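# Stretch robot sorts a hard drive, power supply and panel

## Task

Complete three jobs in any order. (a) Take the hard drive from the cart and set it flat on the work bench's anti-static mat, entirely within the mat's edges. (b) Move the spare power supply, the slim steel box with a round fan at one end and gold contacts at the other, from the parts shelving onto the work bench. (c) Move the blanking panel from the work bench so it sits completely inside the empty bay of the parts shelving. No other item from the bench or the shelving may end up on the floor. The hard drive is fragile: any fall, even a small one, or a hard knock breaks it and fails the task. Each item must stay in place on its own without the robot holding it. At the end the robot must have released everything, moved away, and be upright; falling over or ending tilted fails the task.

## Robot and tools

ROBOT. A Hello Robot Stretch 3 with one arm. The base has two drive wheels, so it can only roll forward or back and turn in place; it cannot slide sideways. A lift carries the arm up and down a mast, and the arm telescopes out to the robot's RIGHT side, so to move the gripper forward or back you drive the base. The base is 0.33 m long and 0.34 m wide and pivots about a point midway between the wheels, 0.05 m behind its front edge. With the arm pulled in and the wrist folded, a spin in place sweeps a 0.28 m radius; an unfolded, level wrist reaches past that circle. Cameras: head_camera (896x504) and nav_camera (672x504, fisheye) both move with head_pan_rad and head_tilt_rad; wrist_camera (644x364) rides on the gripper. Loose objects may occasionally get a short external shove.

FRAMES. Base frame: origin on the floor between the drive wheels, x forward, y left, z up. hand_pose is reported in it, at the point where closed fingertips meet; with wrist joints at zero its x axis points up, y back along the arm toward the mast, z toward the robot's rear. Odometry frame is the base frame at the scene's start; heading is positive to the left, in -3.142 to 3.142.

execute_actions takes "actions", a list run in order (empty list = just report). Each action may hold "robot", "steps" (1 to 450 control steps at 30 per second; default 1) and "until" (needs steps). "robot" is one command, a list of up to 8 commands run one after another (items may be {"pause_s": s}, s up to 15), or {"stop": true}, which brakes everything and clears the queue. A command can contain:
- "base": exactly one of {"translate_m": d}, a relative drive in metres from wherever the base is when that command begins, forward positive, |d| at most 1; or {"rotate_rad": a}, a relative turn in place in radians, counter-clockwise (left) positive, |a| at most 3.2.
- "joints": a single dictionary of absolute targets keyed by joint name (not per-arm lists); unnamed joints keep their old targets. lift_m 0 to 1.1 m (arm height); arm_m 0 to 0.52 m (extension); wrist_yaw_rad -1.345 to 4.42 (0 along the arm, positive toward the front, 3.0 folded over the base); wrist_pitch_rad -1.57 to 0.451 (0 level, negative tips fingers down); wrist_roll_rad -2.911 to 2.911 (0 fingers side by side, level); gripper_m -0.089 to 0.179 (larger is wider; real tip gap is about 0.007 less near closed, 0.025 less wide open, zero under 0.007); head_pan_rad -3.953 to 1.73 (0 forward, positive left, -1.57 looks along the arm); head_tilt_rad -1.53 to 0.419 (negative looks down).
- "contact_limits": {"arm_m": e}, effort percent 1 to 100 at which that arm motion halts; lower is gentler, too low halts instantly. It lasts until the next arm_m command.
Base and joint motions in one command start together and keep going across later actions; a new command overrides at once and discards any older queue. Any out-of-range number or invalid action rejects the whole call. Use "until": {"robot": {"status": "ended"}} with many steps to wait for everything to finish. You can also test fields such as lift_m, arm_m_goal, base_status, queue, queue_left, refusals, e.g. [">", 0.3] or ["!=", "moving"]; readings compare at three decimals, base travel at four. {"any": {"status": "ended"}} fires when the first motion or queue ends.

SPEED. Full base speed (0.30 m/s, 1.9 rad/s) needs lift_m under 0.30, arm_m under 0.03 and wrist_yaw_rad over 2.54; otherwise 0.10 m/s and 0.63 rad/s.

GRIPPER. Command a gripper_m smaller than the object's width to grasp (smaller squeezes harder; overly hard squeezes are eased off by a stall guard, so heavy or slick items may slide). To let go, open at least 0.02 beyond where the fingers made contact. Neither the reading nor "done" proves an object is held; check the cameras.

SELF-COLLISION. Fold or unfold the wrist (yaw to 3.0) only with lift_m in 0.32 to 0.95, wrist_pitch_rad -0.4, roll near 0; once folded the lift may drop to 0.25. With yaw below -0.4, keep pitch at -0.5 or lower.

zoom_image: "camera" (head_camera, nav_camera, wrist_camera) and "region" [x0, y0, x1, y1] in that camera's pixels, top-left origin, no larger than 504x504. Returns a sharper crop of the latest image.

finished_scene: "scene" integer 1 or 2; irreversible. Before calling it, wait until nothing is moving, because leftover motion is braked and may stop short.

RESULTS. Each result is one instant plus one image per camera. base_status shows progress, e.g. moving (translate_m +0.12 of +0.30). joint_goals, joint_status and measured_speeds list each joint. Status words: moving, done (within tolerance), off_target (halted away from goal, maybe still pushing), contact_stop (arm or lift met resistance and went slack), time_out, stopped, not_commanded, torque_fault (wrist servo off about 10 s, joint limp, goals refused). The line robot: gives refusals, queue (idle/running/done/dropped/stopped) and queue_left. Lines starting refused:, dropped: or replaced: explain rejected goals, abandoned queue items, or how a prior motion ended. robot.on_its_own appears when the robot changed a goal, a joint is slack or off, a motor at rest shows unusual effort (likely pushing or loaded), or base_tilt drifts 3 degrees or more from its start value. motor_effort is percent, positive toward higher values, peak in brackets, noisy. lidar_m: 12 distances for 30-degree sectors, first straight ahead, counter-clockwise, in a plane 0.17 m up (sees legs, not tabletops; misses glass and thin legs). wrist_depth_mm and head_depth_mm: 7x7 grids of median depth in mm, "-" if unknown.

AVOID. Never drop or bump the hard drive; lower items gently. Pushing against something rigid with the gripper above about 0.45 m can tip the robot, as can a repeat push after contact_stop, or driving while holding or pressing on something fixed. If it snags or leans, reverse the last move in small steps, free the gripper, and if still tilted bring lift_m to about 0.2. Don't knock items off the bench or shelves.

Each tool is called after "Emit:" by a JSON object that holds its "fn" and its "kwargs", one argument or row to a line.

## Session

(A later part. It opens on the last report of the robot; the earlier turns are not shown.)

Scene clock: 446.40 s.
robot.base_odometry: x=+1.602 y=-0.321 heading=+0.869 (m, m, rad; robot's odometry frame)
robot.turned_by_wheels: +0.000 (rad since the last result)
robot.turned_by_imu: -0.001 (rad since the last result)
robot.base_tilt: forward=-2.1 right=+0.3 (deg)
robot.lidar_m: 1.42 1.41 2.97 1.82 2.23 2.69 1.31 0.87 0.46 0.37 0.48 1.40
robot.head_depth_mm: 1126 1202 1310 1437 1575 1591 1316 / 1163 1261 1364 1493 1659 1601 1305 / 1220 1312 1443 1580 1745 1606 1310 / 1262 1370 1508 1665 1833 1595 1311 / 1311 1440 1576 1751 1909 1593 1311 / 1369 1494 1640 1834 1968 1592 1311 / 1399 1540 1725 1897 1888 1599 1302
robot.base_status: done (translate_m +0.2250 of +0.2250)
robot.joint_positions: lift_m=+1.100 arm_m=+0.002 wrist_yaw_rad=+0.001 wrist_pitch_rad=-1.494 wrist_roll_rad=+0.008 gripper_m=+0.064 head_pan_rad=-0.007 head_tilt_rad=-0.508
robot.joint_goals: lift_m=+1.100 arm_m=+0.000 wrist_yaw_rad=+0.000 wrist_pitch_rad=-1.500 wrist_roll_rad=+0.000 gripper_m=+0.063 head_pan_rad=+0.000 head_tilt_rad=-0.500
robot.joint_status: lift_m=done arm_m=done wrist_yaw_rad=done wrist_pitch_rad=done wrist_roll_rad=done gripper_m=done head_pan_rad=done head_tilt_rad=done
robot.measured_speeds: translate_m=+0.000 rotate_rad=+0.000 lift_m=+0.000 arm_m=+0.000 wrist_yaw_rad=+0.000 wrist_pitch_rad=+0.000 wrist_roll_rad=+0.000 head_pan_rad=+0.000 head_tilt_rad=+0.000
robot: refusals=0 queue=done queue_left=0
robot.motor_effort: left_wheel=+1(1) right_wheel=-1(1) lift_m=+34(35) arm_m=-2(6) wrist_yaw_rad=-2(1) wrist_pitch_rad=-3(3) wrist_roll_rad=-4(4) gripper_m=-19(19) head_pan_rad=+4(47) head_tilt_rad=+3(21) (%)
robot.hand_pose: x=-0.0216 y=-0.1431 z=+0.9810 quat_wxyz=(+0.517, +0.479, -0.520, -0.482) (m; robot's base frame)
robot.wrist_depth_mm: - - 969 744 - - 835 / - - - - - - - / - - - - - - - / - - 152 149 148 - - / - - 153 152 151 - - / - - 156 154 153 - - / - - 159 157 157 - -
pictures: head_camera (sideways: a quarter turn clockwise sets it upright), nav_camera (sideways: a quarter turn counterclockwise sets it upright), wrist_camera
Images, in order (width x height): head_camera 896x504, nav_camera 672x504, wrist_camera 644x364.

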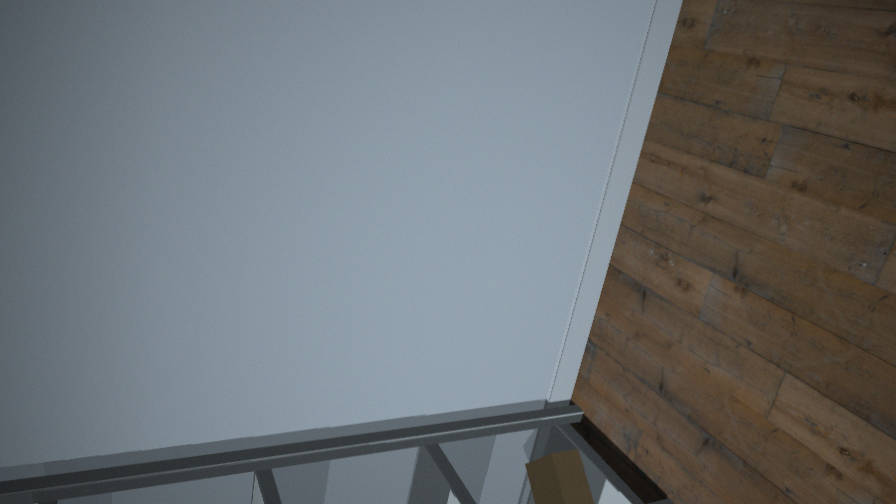

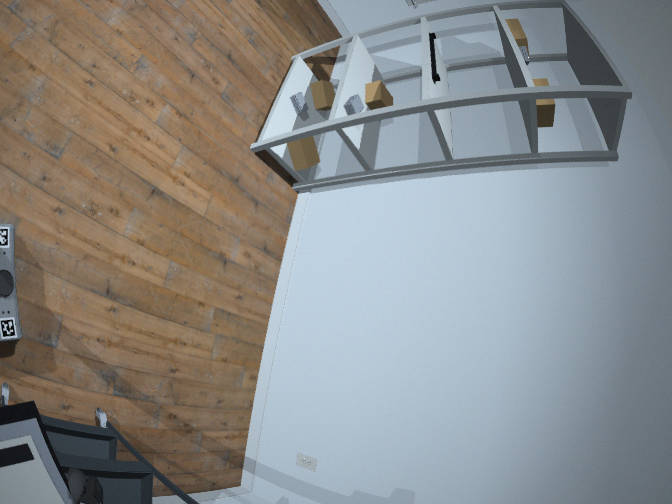

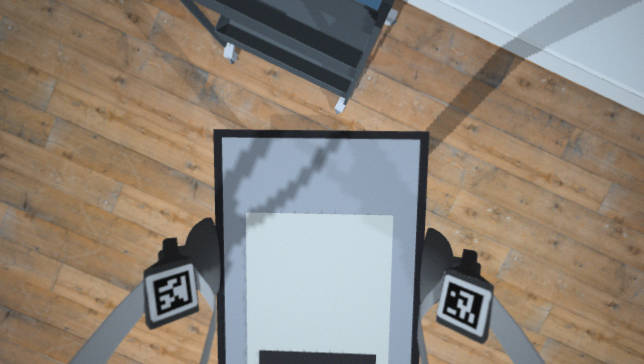

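Emit:
{"fn": "execute_actions", "kwargs": {
  "actions": [
    {"robot":[{"base":{"rotate_rad":2.25},"joints":{"head_tilt_rad":-0.6}},{"base":{"translate_m":1.0}},{"base":{"translate_m":1.0}},{"base":{"translate_m":0.3}},{"base":{"rotate_rad":2.05},"joints":{"head_pan_rad":-1.9}}],"steps":450,"until":{"robot":{"status":"ended"}}},
    {"steps":450,"until":{"robot":{"status":"ended"}}},
    {"steps":450,"until":{"robot":{"status":"ended"}}}
  ]
}}

Scene clock: 482.10 s.
robot.base_odometry: x=-0.698 y=-0.269 heading=-1.114 (m, m, rad; robot's odometry frame)
robot.turned_by_wheels: +4.300 (rad since the last result)
robot.turned_by_imu: +4.278 (rad since the last result)
robot.base_tilt: forward=-2.1 right=+0.3 (deg)
robot.lidar_m: 1.87 1.96 2.55 2.92 0.95 0.82 1.72 1.27 1.27 1.21 0.61 1.87
robot.head_depth_mm: - - - - - 1492 1243 / - - - - - 1489 1241 / - - - - - 1492 1280 / - - - - - - - / - - - - - - - / - - - - - - - / - - - - - - -
robot.base_status: done (rotate_rad +2.0498 of +2.0500)
robot.joint_positions: lift_m=+1.100 arm_m=+0.003 wrist_yaw_rad=+0.001 wrist_pitch_rad=-1.494 wrist_roll_rad=+0.007 gripper_m=+0.064 head_pan_rad=-1.893 head_tilt_rad=-0.593
robot.joint_goals: lift_m=+1.100 arm_m=+0.000 wrist_yaw_rad=+0.000 wrist_pitch_rad=-1.500 wrist_roll_rad=+0.000 gripper_m=+0.063 head_pan_rad=-1.900 head_tilt_rad=-0.600
robot.joint_status: lift_m=done arm_m=done wrist_yaw_rad=done wrist_pitch_rad=done wrist_roll_rad=done gripper_m=done head_pan_rad=done head_tilt_rad=done
robot.measured_speeds: translate_m=+0.000 rotate_rad=+0.000 lift_m=+0.000 arm_m=+0.000 wrist_yaw_rad=+0.000 wrist_pitch_rad=+0.000 wrist_roll_rad=+0.000 head_pan_rad=+0.000 head_tilt_rad=+0.000
robot: refusals=0 queue=done queue_left=0
robot.motor_effort: left_wheel=-1(5) right_wheel=+3(9) lift_m=+34(34) arm_m=-2(2) wrist_yaw_rad=+0(1) wrist_pitch_rad=-3(3) wrist_roll_rad=-4(4) gripper_m=-20(20) head_pan_rad=-3(45) head_tilt_rad=-3(11) (%)
robot.hand_pose: x=-0.0216 y=-0.1431 z=+0.9810 quat_wxyz=(+0.517, +0.479, -0.520, -0.482) (m; robot's base frame)
robot.wrist_depth_mm: - - - - - - - / - - - - - - - / - - - - - - - / - - 151 150 149 - - / - - 153 151 151 - - / - - 156 154 153 - - / - - 159 158 156 - -
pictures: head_camera (sideways: a quarter turn clockwise sets it upright), nav_camera (sideways: a quarter turn counterclockwise sets it upright), wrist_camera
Images, in order (width x height): head_camera 896x504, nav_camera 672x504, wrist_camera 644x364.

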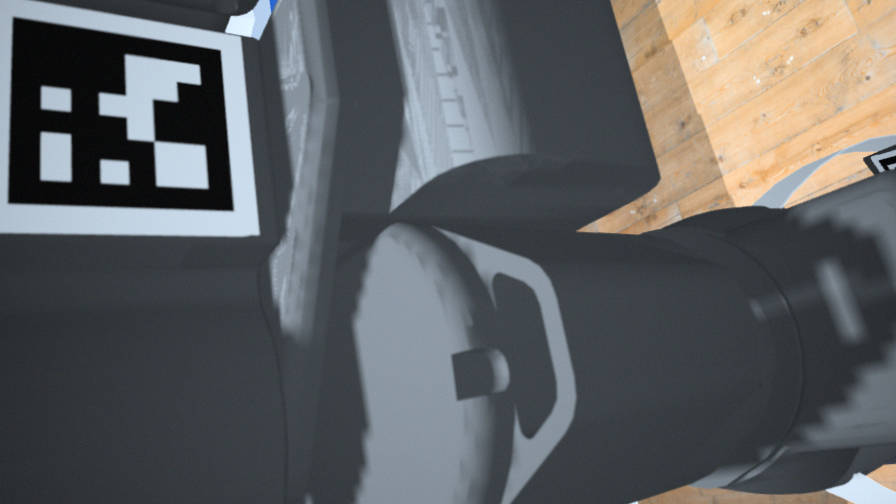

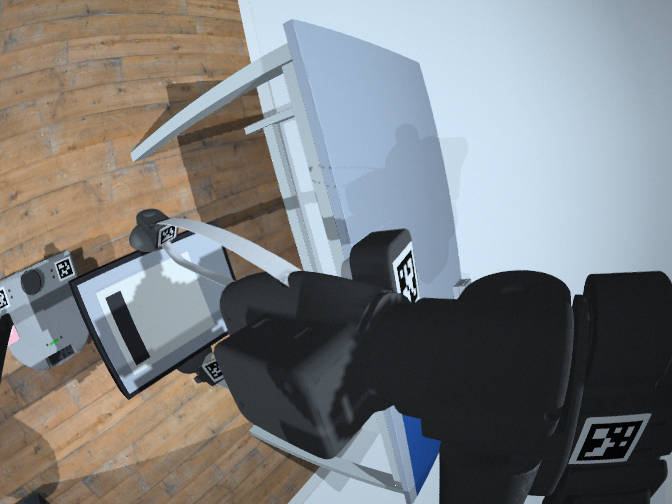

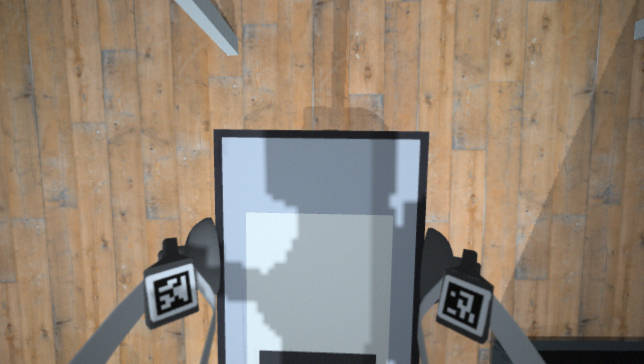

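Emit:
{"fn": "execute_actions", "kwargs": {
  "actions": [
    {"robot":[{"base":{"rotate_rad":0.3}},{"base":{"translate_m":-0.5}},{"base":{"rotate_rad":-0.3}},{"base":{"translate_m":-0.35},"joints":{"head_pan_rad":-1.3,"head_tilt_rad":-0.7}}],"steps":450,"until":{"robot":{"status":"ended"}}},
    {"steps":200,"until":{"robot":{"status":"ended"}}}
  ]
}}

Scene clock: 496.13 s.
robot.base_odometry: x=-1.195 y=+0.409 heading=-1.114 (m, m, rad; robot's odometry frame)
robot.turned_by_wheels: +0.000 (rad since the last result)
robot.turned_by_imu: -0.005 (rad since the last result)
robot.base_tilt: forward=-2.0 right=+0.2 (deg)
robot.lidar_m: 2.71 2.82 3.20 0.61 0.63 0.84 1.04 1.07 0.54 1.11 1.13 1.18
robot.head_depth_mm: 995 1061 823 - - - - / 1020 1101 820 631 1589 - - / 1039 1124 822 610 1548 1471 - / 1059 1131 817 606 1588 1396 1236 / 1086 1172 824 609 1608 1399 1182 / 1108 1189 820 606 1648 1396 1184 / 1140 1219 820 611 1681 1385 1188
robot.base_status: done (translate_m -0.3500 of -0.3500)
robot.joint_positions: lift_m=+1.100 arm_m=+0.002 wrist_yaw_rad=+0.001 wrist_pitch_rad=-1.494 wrist_roll_rad=+0.007 gripper_m=+0.064 head_pan_rad=-1.307 head_tilt_rad=-0.691
robot.joint_goals: lift_m=+1.100 arm_m=+0.000 wrist_yaw_rad=+0.000 wrist_pitch_rad=-1.500 wrist_roll_rad=+0.000 gripper_m=+0.063 head_pan_rad=-1.300 head_tilt_rad=-0.700
robot.joint_status: lift_m=done arm_m=done wrist_yaw_rad=done wrist_pitch_rad=done wrist_roll_rad=done gripper_m=done head_pan_rad=done head_tilt_rad=done
robot.measured_speeds: translate_m=+0.000 rotate_rad=+0.000 lift_m=+0.000 arm_m=+0.000 wrist_yaw_rad=+0.000 wrist_pitch_rad=+0.000 wrist_roll_rad=+0.000 head_pan_rad=+0.000 head_tilt_rad=+0.000
robot: refusals=0 queue=done queue_left=0
robot.motor_effort: left_wheel=+3(5) right_wheel=-3(9) lift_m=+34(34) arm_m=-2(2) wrist_yaw_rad=-1(1) wrist_pitch_rad=-3(3) wrist_roll_rad=-3(3) gripper_m=-20(20) head_pan_rad=+4(36) head_tilt_rad=-4(13) (%)
robot.hand_pose: x=-0.0216 y=-0.1431 z=+0.9810 quat_wxyz=(+0.517, +0.479, -0.520, -0.482) (m; robot's base frame)
robot.wrist_depth_mm: - - - - - - - / - - - - - - - / - - - - - - - / - - 152 149 149 - - / - - 154 152 151 - - / - - 157 154 153 - - / - - 159 156 156 - -
pictures: head_camera (sideways: a quarter turn clockwise sets it upright), nav_camera (sideways: a quarter turn counterclockwise sets it upright), wrist_camera
Images, in order (width x height): head_camera 896x504, nav_camera 672x504, wrist_camera 644x364.

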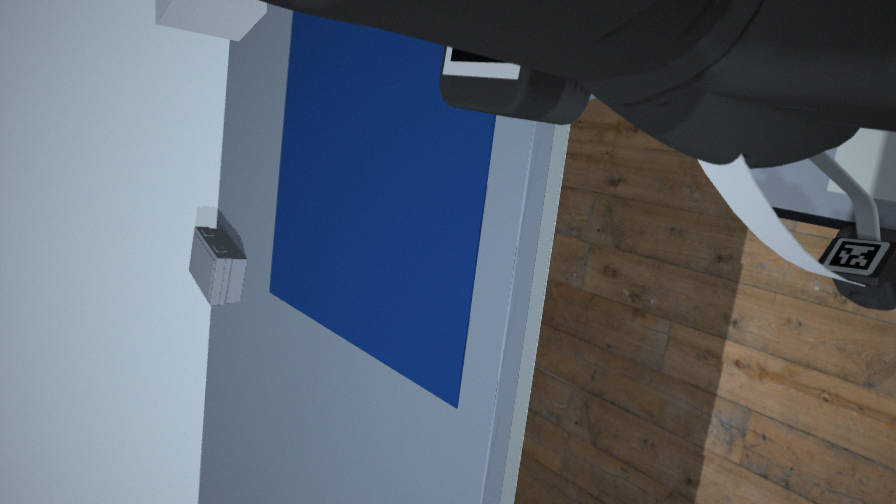

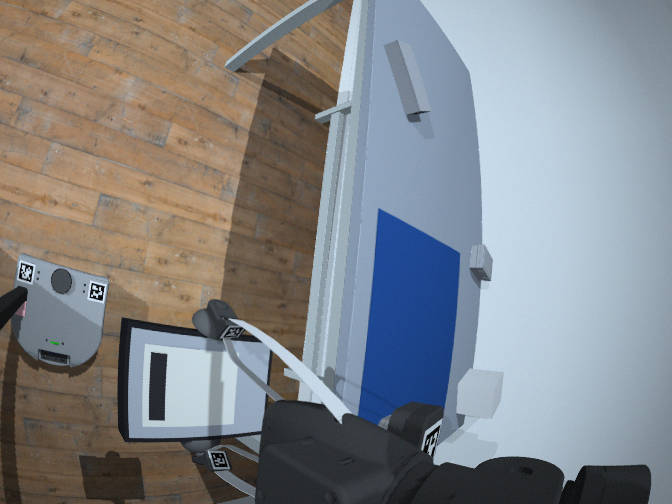

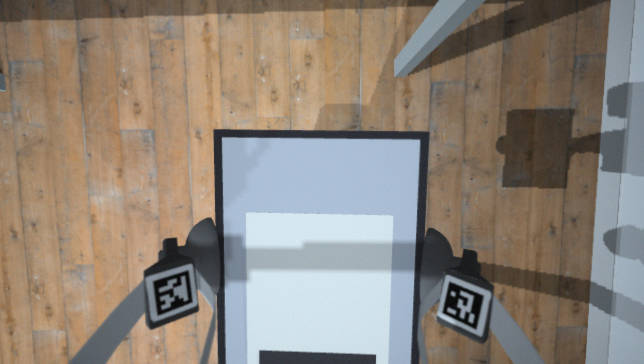

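Emit:
{"fn": "execute_actions", "kwargs": {
  "actions": [
    {"robot":{"joints":{"arm_m":0.5,"head_pan_rad":-1.57,"head_tilt_rad":-0.65},"contact_limits":{"arm_m":12}},"steps":300,"until":{"robot":{"status":"ended"}}}
  ]
}}

Scene clock: 500.93 s.
robot.base_odometry: x=-1.195 y=+0.409 heading=-1.114 (m, m, rad; robot's odometry frame)
robot.turned_by_wheels: +0.000 (rad since the last result)
robot.turned_by_imu: -0.001 (rad since the last result)
robot.base_tilt: forward=-2.1 right=+0.3 (deg)
robot.lidar_m: 2.71 2.82 3.19 0.61 0.63 0.84 1.04 1.07 0.55 1.11 1.13 1.18
robot.head_depth_mm: 1057 1160 941 642 692 826 1157 / 1040 1120 888 641 1588 1426 1179 / - 1016 886 616 617 1432 1205 / 1038 1133 892 604 610 1427 1205 / 1026 1137 912 640 604 1420 1205 / 1025 1125 884 640 598 1433 1207 / 1016 1120 887 637 591 1418 1207
robot.base_status: done (translate_m -0.3500 of -0.3500)
robot.joint_positions: lift_m=+1.100 arm_m=+0.500 wrist_yaw_rad=+0.000 wrist_pitch_rad=-1.494 wrist_roll_rad=+0.007 gripper_m=+0.064 head_pan_rad=-1.563 head_tilt_rad=-0.655
robot.joint_goals: lift_m=+1.100 arm_m=+0.500 wrist_yaw_rad=+0.000 wrist_pitch_rad=-1.500 wrist_roll_rad=+0.000 gripper_m=+0.063 head_pan_rad=-1.570 head_tilt_rad=-0.650
robot.joint_status: lift_m=done arm_m=done wrist_yaw_rad=done wrist_pitch_rad=done wrist_roll_rad=done gripper_m=done head_pan_rad=done head_tilt_rad=done
robot.measured_speeds: translate_m=+0.000 rotate_rad=+0.000 lift_m=+0.000 arm_m=+0.000 wrist_yaw_rad=+0.000 wrist_pitch_rad=+0.000 wrist_roll_rad=+0.000 head_pan_rad=+0.000 head_tilt_rad=+0.000
robot: refusals=0 queue=done queue_left=0
robot.motor_effort: left_wheel=+2(3) right_wheel=-3(3) lift_m=+34(34) arm_m=+3(2) wrist_yaw_rad=-1(1) wrist_pitch_rad=-3(3) wrist_roll_rad=-3(3) gripper_m=-19(19) head_pan_rad=-3(24) head_tilt_rad=+2(9) (%)
robot.contact_limits: arm_m 12 (drawing in: default 15, maximum 24; extending or still: default 22, maximum 35)
robot.hand_pose: x=-0.0216 y=-0.6402 z=+0.9810 quat_wxyz=(+0.517, +0.479, -0.520, -0.482) (m; robot's base frame)
robot.wrist_depth_mm: 216 216 216 214 214 214 215 / 219 220 218 217 218 219 219 / 222 222 219 219 221 221 220 / 227 225 153 149 149 225 225 / 231 228 153 151 151 229 228 / 233 232 157 155 153 232 231 / 238 238 159 157 156 235 233
pictures: head_camera (sideways: a quarter turn clockwise sets it upright), nav_camera (sideways: a quarter turn counterclockwise sets it upright), wrist_camera
Images, in order (width x height): head_camera 896x504, nav_camera 672x504, wrist_camera 644x364.

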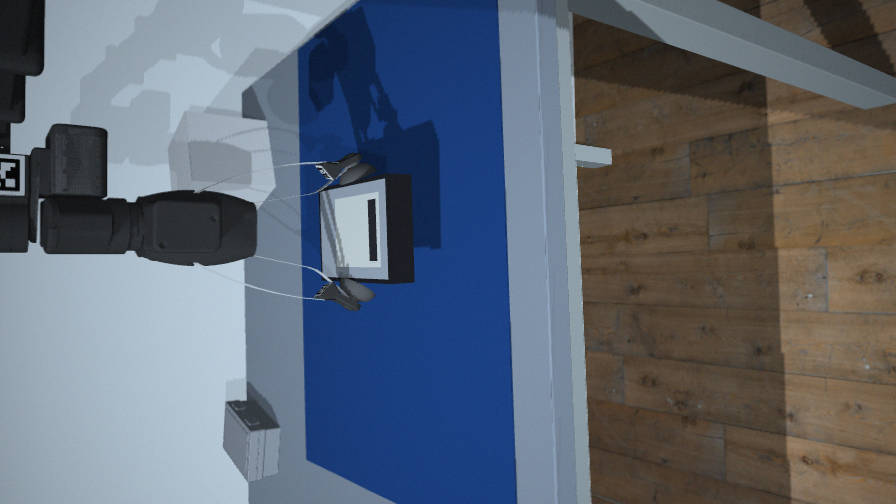

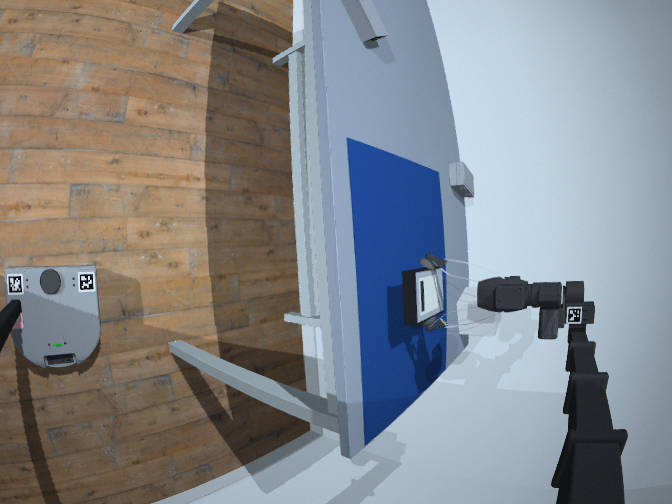

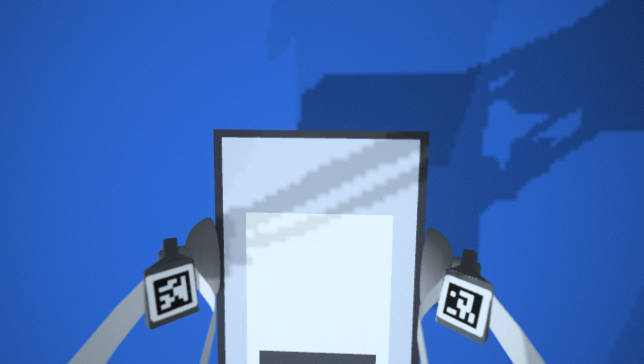

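Emit:
{"fn": "execute_actions", "kwargs": {
  "actions": [
    {"robot":{"joints":{"lift_m":1.068}},"steps":100,"until":{"robot":{"status":"ended"}}},
    {"robot":{"joints":{"lift_m":1.058}},"steps":100,"until":{"robot":{"status":"ended"}}}
  ]
}}

Scene clock: 502.70 s.
robot.base_odometry: x=-1.195 y=+0.409 heading=-1.114 (m, m, rad; robot's odometry frame)
robot.turned_by_wheels: +0.000 (rad since the last result)
robot.turned_by_imu: +0.000 (rad since the last result)
robot.base_tilt: forward=-2.0 right=+0.4 (deg)
robot.lidar_m: 2.71 2.82 3.21 0.61 0.63 0.84 1.04 1.07 0.55 1.11 1.13 1.18
robot.head_depth_mm: - 1182 942 642 690 826 1155 / 1060 1131 888 641 1587 1422 1178 / - 1000 887 618 617 1426 1206 / 1020 1142 840 615 611 1425 1212 / 1032 1137 886 638 604 1417 1206 / 1027 1121 884 637 598 1422 1205 / 1019 1118 887 640 592 1423 1205
robot.base_status: done (translate_m -0.3500 of -0.3500)
robot.joint_positions: lift_m=+1.058 arm_m=+0.500 wrist_yaw_rad=+0.000 wrist_pitch_rad=-1.494 wrist_roll_rad=+0.007 gripper_m=+0.064 head_pan_rad=-1.563 head_tilt_rad=-0.655
robot.joint_goals: lift_m=+1.058 arm_m=+0.500 wrist_yaw_rad=+0.000 wrist_pitch_rad=-1.500 wrist_roll_rad=+0.000 gripper_m=+0.063 head_pan_rad=-1.570 head_tilt_rad=-0.650
robot.joint_status: lift_m=done arm_m=done wrist_yaw_rad=done wrist_pitch_rad=done wrist_roll_rad=done gripper_m=done head_pan_rad=done head_tilt_rad=done
robot.measured_speeds: translate_m=+0.000 rotate_rad=+0.000 lift_m=+0.000 arm_m=+0.000 wrist_yaw_rad=+0.000 wrist_pitch_rad=+0.000 wrist_roll_rad=+0.000 head_pan_rad=+0.000 head_tilt_rad=+0.000
robot: refusals=0 queue=done queue_left=0
robot.motor_effort: left_wheel=+2(3) right_wheel=-3(3) lift_m=+28(34) arm_m=+3(3) wrist_yaw_rad=+0(0) wrist_pitch_rad=-3(3) wrist_roll_rad=-3(3) gripper_m=-19(20) head_pan_rad=-3(3) head_tilt_rad=+3(2) (%)
robot.contact_limits: arm_m 12 (drawing in: default 15, maximum 24; extending or still: default 22, maximum 35)
robot.hand_pose: x=-0.0216 y=-0.6402 z=+0.9393 quat_wxyz=(+0.517, +0.479, -0.520, -0.482) (m; robot's base frame)
robot.wrist_depth_mm: 176 174 174 174 173 174 174 / 177 177 178 177 177 177 177 / 181 181 179 179 179 180 179 / 183 183 151 149 149 183 182 / 187 187 153 151 150 184 185 / 188 188 156 154 153 187 187 / 192 193 159 157 156 191 191
pictures: head_camera (sideways: a quarter turn clockwise sets it upright), nav_camera (sideways: a quarter turn counterclockwise sets it upright), wrist_camera
Images, in order (width x height): head_camera 896x504, nav_camera 672x504, wrist_camera 644x364.

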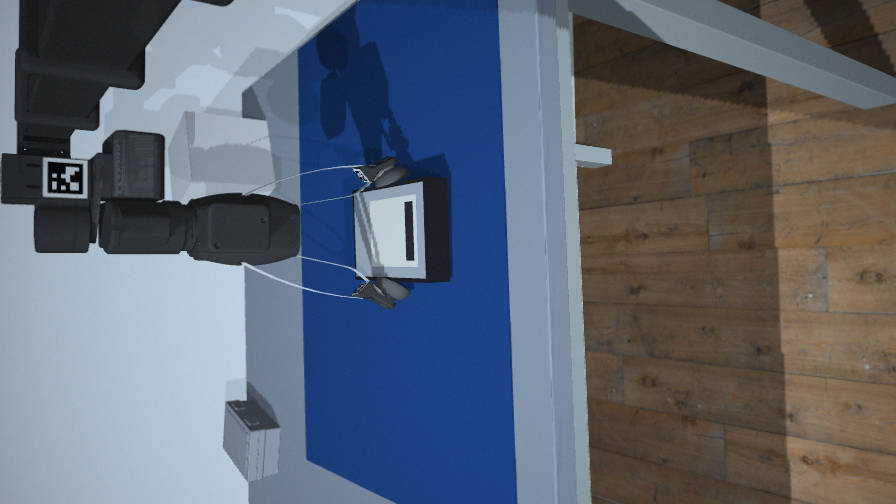

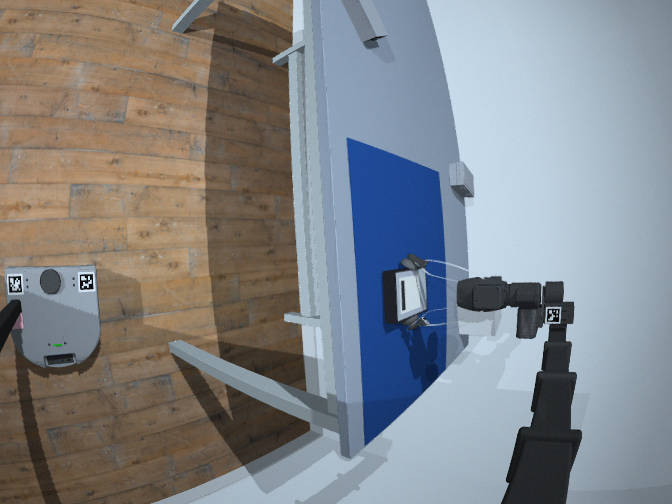

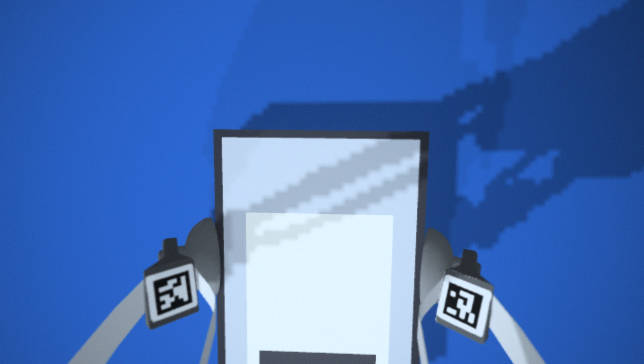

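Emit:
{"fn": "execute_actions", "kwargs": {
  "actions": [
    {"robot":{"joints":{"lift_m":1.047}},"steps":100,"until":{"robot":{"status":"ended"}}},
    {"steps":15}
  ]
}}

Scene clock: 503.67 s.
robot.base_odometry: x=-1.195 y=+0.409 heading=-1.114 (m, m, rad; robot's odometry frame)
robot.turned_by_wheels: +0.000 (rad since the last result)
robot.turned_by_imu: +0.000 (rad since the last result)
robot.base_tilt: forward=-2.1 right=+0.3 (deg)
robot.lidar_m: 2.71 2.82 3.21 0.61 0.63 0.84 1.04 1.07 0.55 1.11 1.14 1.18
robot.head_depth_mm: 999 1183 941 643 692 828 1162 / 1029 1135 888 642 1603 1423 1182 / - 1001 886 618 618 1431 1207 / 1018 1143 838 619 611 1425 1204 / 1028 1142 884 640 605 1422 1204 / 1022 1130 885 642 599 1434 1199 / 1024 1120 889 640 592 1428 1211
robot.base_status: done (translate_m -0.3500 of -0.3500)
robot.joint_positions: lift_m=+1.052 arm_m=+0.500 wrist_yaw_rad=+0.000 wrist_pitch_rad=-1.495 wrist_roll_rad=+0.007 gripper_m=+0.064 head_pan_rad=-1.563 head_tilt_rad=-0.655
robot.joint_goals: lift_m=+1.052 arm_m=+0.500 wrist_yaw_rad=+0.000 wrist_pitch_rad=-1.500 wrist_roll_rad=+0.000 gripper_m=+0.063 head_pan_rad=-1.570 head_tilt_rad=-0.650
robot.joint_status: lift_m=contact_stop arm_m=done wrist_yaw_rad=done wrist_pitch_rad=done wrist_roll_rad=done gripper_m=done head_pan_rad=done head_tilt_rad=done
robot.measured_speeds: translate_m=+0.000 rotate_rad=+0.000 lift_m=+0.001 arm_m=+0.000 wrist_yaw_rad=+0.000 wrist_pitch_rad=+0.000 wrist_roll_rad=+0.000 head_pan_rad=+0.000 head_tilt_rad=+0.000
robot: refusals=0 queue=dropped queue_left=0
robot.on_its_own: lift_m is slack since a contact_stop, until your next command for it (your +1.047 is given up)
robot.motor_effort: left_wheel=+1(4) right_wheel=-1(3) lift_m=+26(29) arm_m=+3(3) wrist_yaw_rad=+0(0) wrist_pitch_rad=-2(3) wrist_roll_rad=-3(3) gripper_m=-20(19) head_pan_rad=-3(3) head_tilt_rad=+2(2) (%)
robot.contact_limits: arm_m 12 (drawing in: default 15, maximum 24; extending or still: default 22, maximum 35)
robot.hand_pose: x=-0.0216 y=-0.6398 z=+0.9331 quat_wxyz=(+0.517, +0.479, -0.520, -0.483) (m; robot's base frame)
robot.wrist_depth_mm: 171 170 170 170 170 169 169 / 172 173 173 173 172 172 171 / 176 176 175 174 175 174 173 / 179 178 151 150 149 178 177 / 182 181 153 151 151 180 180 / 183 183 156 154 153 183 182 / 187 187 158 156 155 185 184
pictures: head_camera (sideways: a quarter turn clockwise sets it upright), nav_camera (sideways: a quarter turn counterclockwise sets it upright), wrist_camera
Images, in order (width x height): head_camera 896x504, nav_camera 672x504, wrist_camera 644x364.

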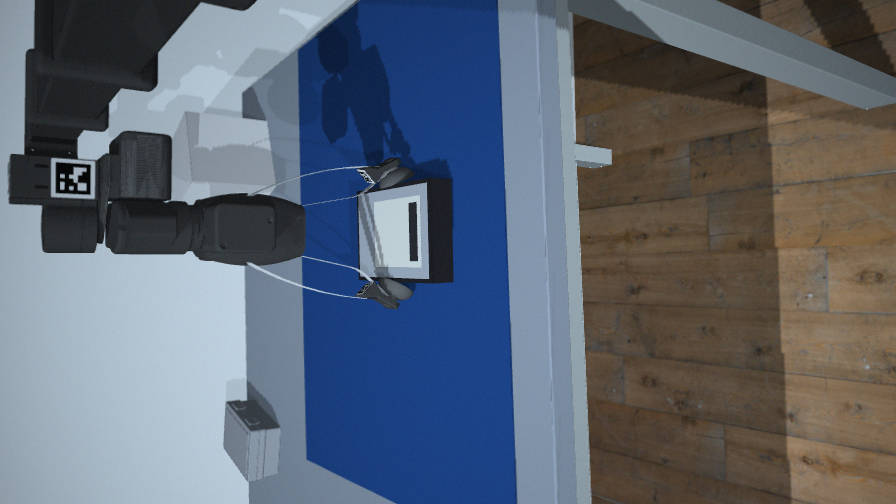

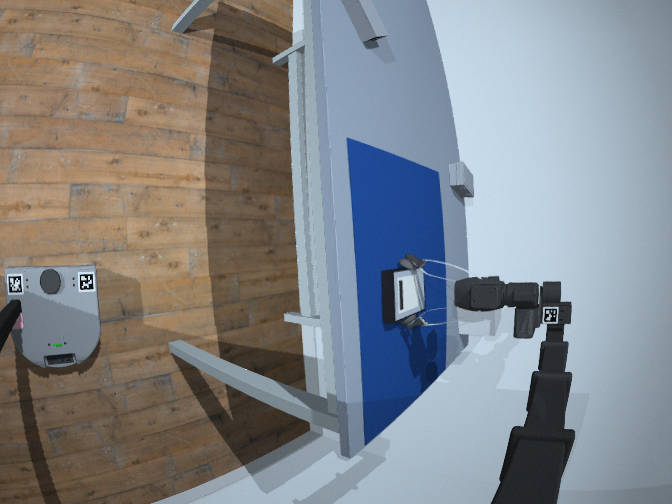

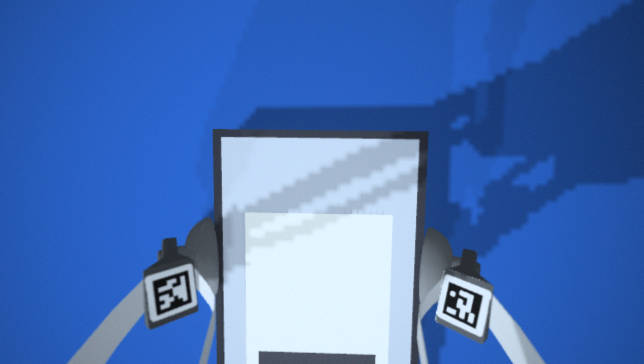

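Contact made; releasing and withdrawing.

Emit:
{"fn": "execute_actions", "kwargs": {
  "actions": [
    {"robot":[{"joints":{"lift_m":1.054,"gripper_m":0.15}},{"joints":{"lift_m":1.1}},{"joints":{"arm_m":0.0}}],"steps":450,"until":{"robot":{"status":"ended"}}}
  ]
}}

Scene clock: 512.40 s.
robot.base_odometry: x=-1.195 y=+0.409 heading=-1.114 (m, m, rad; robot's odometry frame)
robot.turned_by_wheels: +0.000 (rad since the last result)
robot.turned_by_imu: -0.001 (rad since the last result)
robot.base_tilt: forward=-2.1 right=+0.3 (deg)
robot.lidar_m: 2.71 2.82 3.19 0.61 0.63 0.84 1.04 1.07 0.55 1.11 1.14 1.18
robot.head_depth_mm: - - - - - - - / - - - - - - - / - - - - - - - / 1030 1149 945 628 - - - / 1026 1144 888 643 604 1462 1211 / 1028 1131 885 640 600 1423 1234 / 1022 1120 883 639 594 1430 1208
robot.base_status: done (translate_m -0.3500 of -0.3500)
robot.joint_positions: lift_m=+1.100 arm_m=+0.003 wrist_yaw_rad=+0.000 wrist_pitch_rad=-1.496 wrist_roll_rad=+0.006 gripper_m=+0.150 head_pan_rad=-1.563 head_tilt_rad=-0.655
robot.joint_goals: lift_m=+1.100 arm_m=+0.000 wrist_yaw_rad=+0.000 wrist_pitch_rad=-1.500 wrist_roll_rad=+0.000 gripper_m=+0.150 head_pan_rad=-1.570 head_tilt_rad=-0.650
robot.joint_status: lift_m=done arm_m=done wrist_yaw_rad=done wrist_pitch_rad=done wrist_roll_rad=done gripper_m=done head_pan_rad=done head_tilt_rad=done
robot.measured_speeds: translate_m=+0.000 rotate_rad=+0.000 lift_m=+0.000 arm_m=+0.000 wrist_yaw_rad=+0.000 wrist_pitch_rad=+0.000 wrist_roll_rad=+0.000 head_pan_rad=+0.000 head_tilt_rad=+0.000
robot: refusals=0 queue=done queue_left=0
robot.motor_effort: left_wheel=+2(3) right_wheel=-2(2) lift_m=+29(32) arm_m=-2(1) wrist_yaw_rad=+0(0) wrist_pitch_rad=-2(3) wrist_roll_rad=-3(3) gripper_m=-1(82) head_pan_rad=-3(3) head_tilt_rad=+3(2) (%)
robot.hand_pose: x=-0.0216 y=-0.1425 z=+0.9813 quat_wxyz=(+0.517, +0.480, -0.519, -0.483) (m; robot's base frame)
robot.wrist_depth_mm: - - - - - - - / - - - - - - - / - - - - - - - / - - - - - - - / - - - - - - - / - - - - - - - / - - - - - - -
pictures: head_camera (sideways: a quarter turn clockwise sets it upright), nav_camera (sideways: a quarter turn counterclockwise sets it upright), wrist_camera
Images, in order (width x height): head_camera 896x504, nav_camera 672x504, wrist_camera 644x364.

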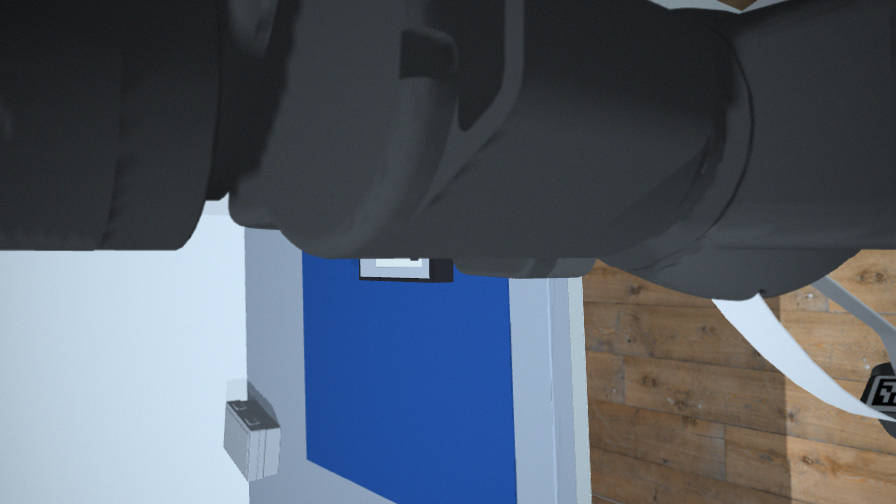

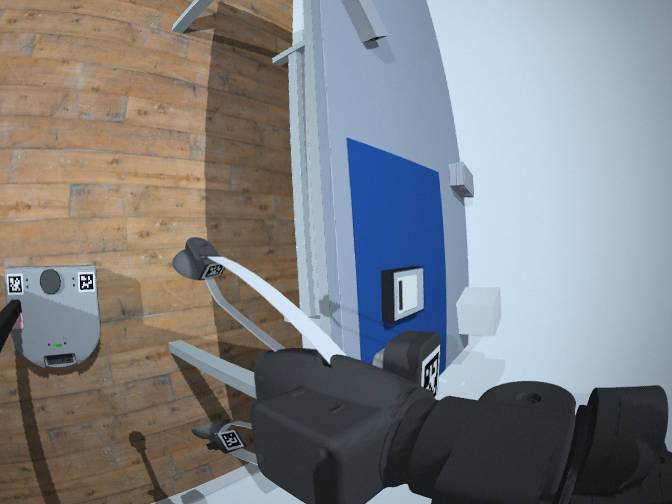

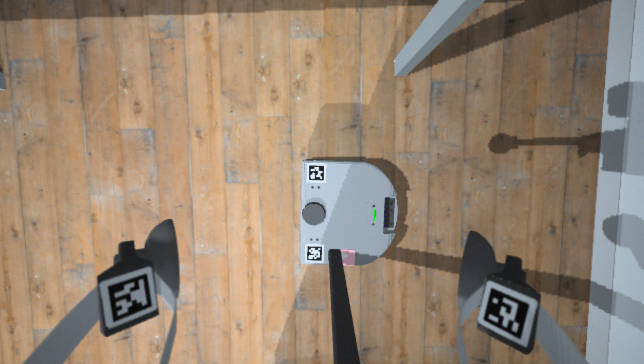

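Emit:
{"fn": "finished_scene", "kwargs": {
  "scene": 2
}}

The scene is finished: the task was done.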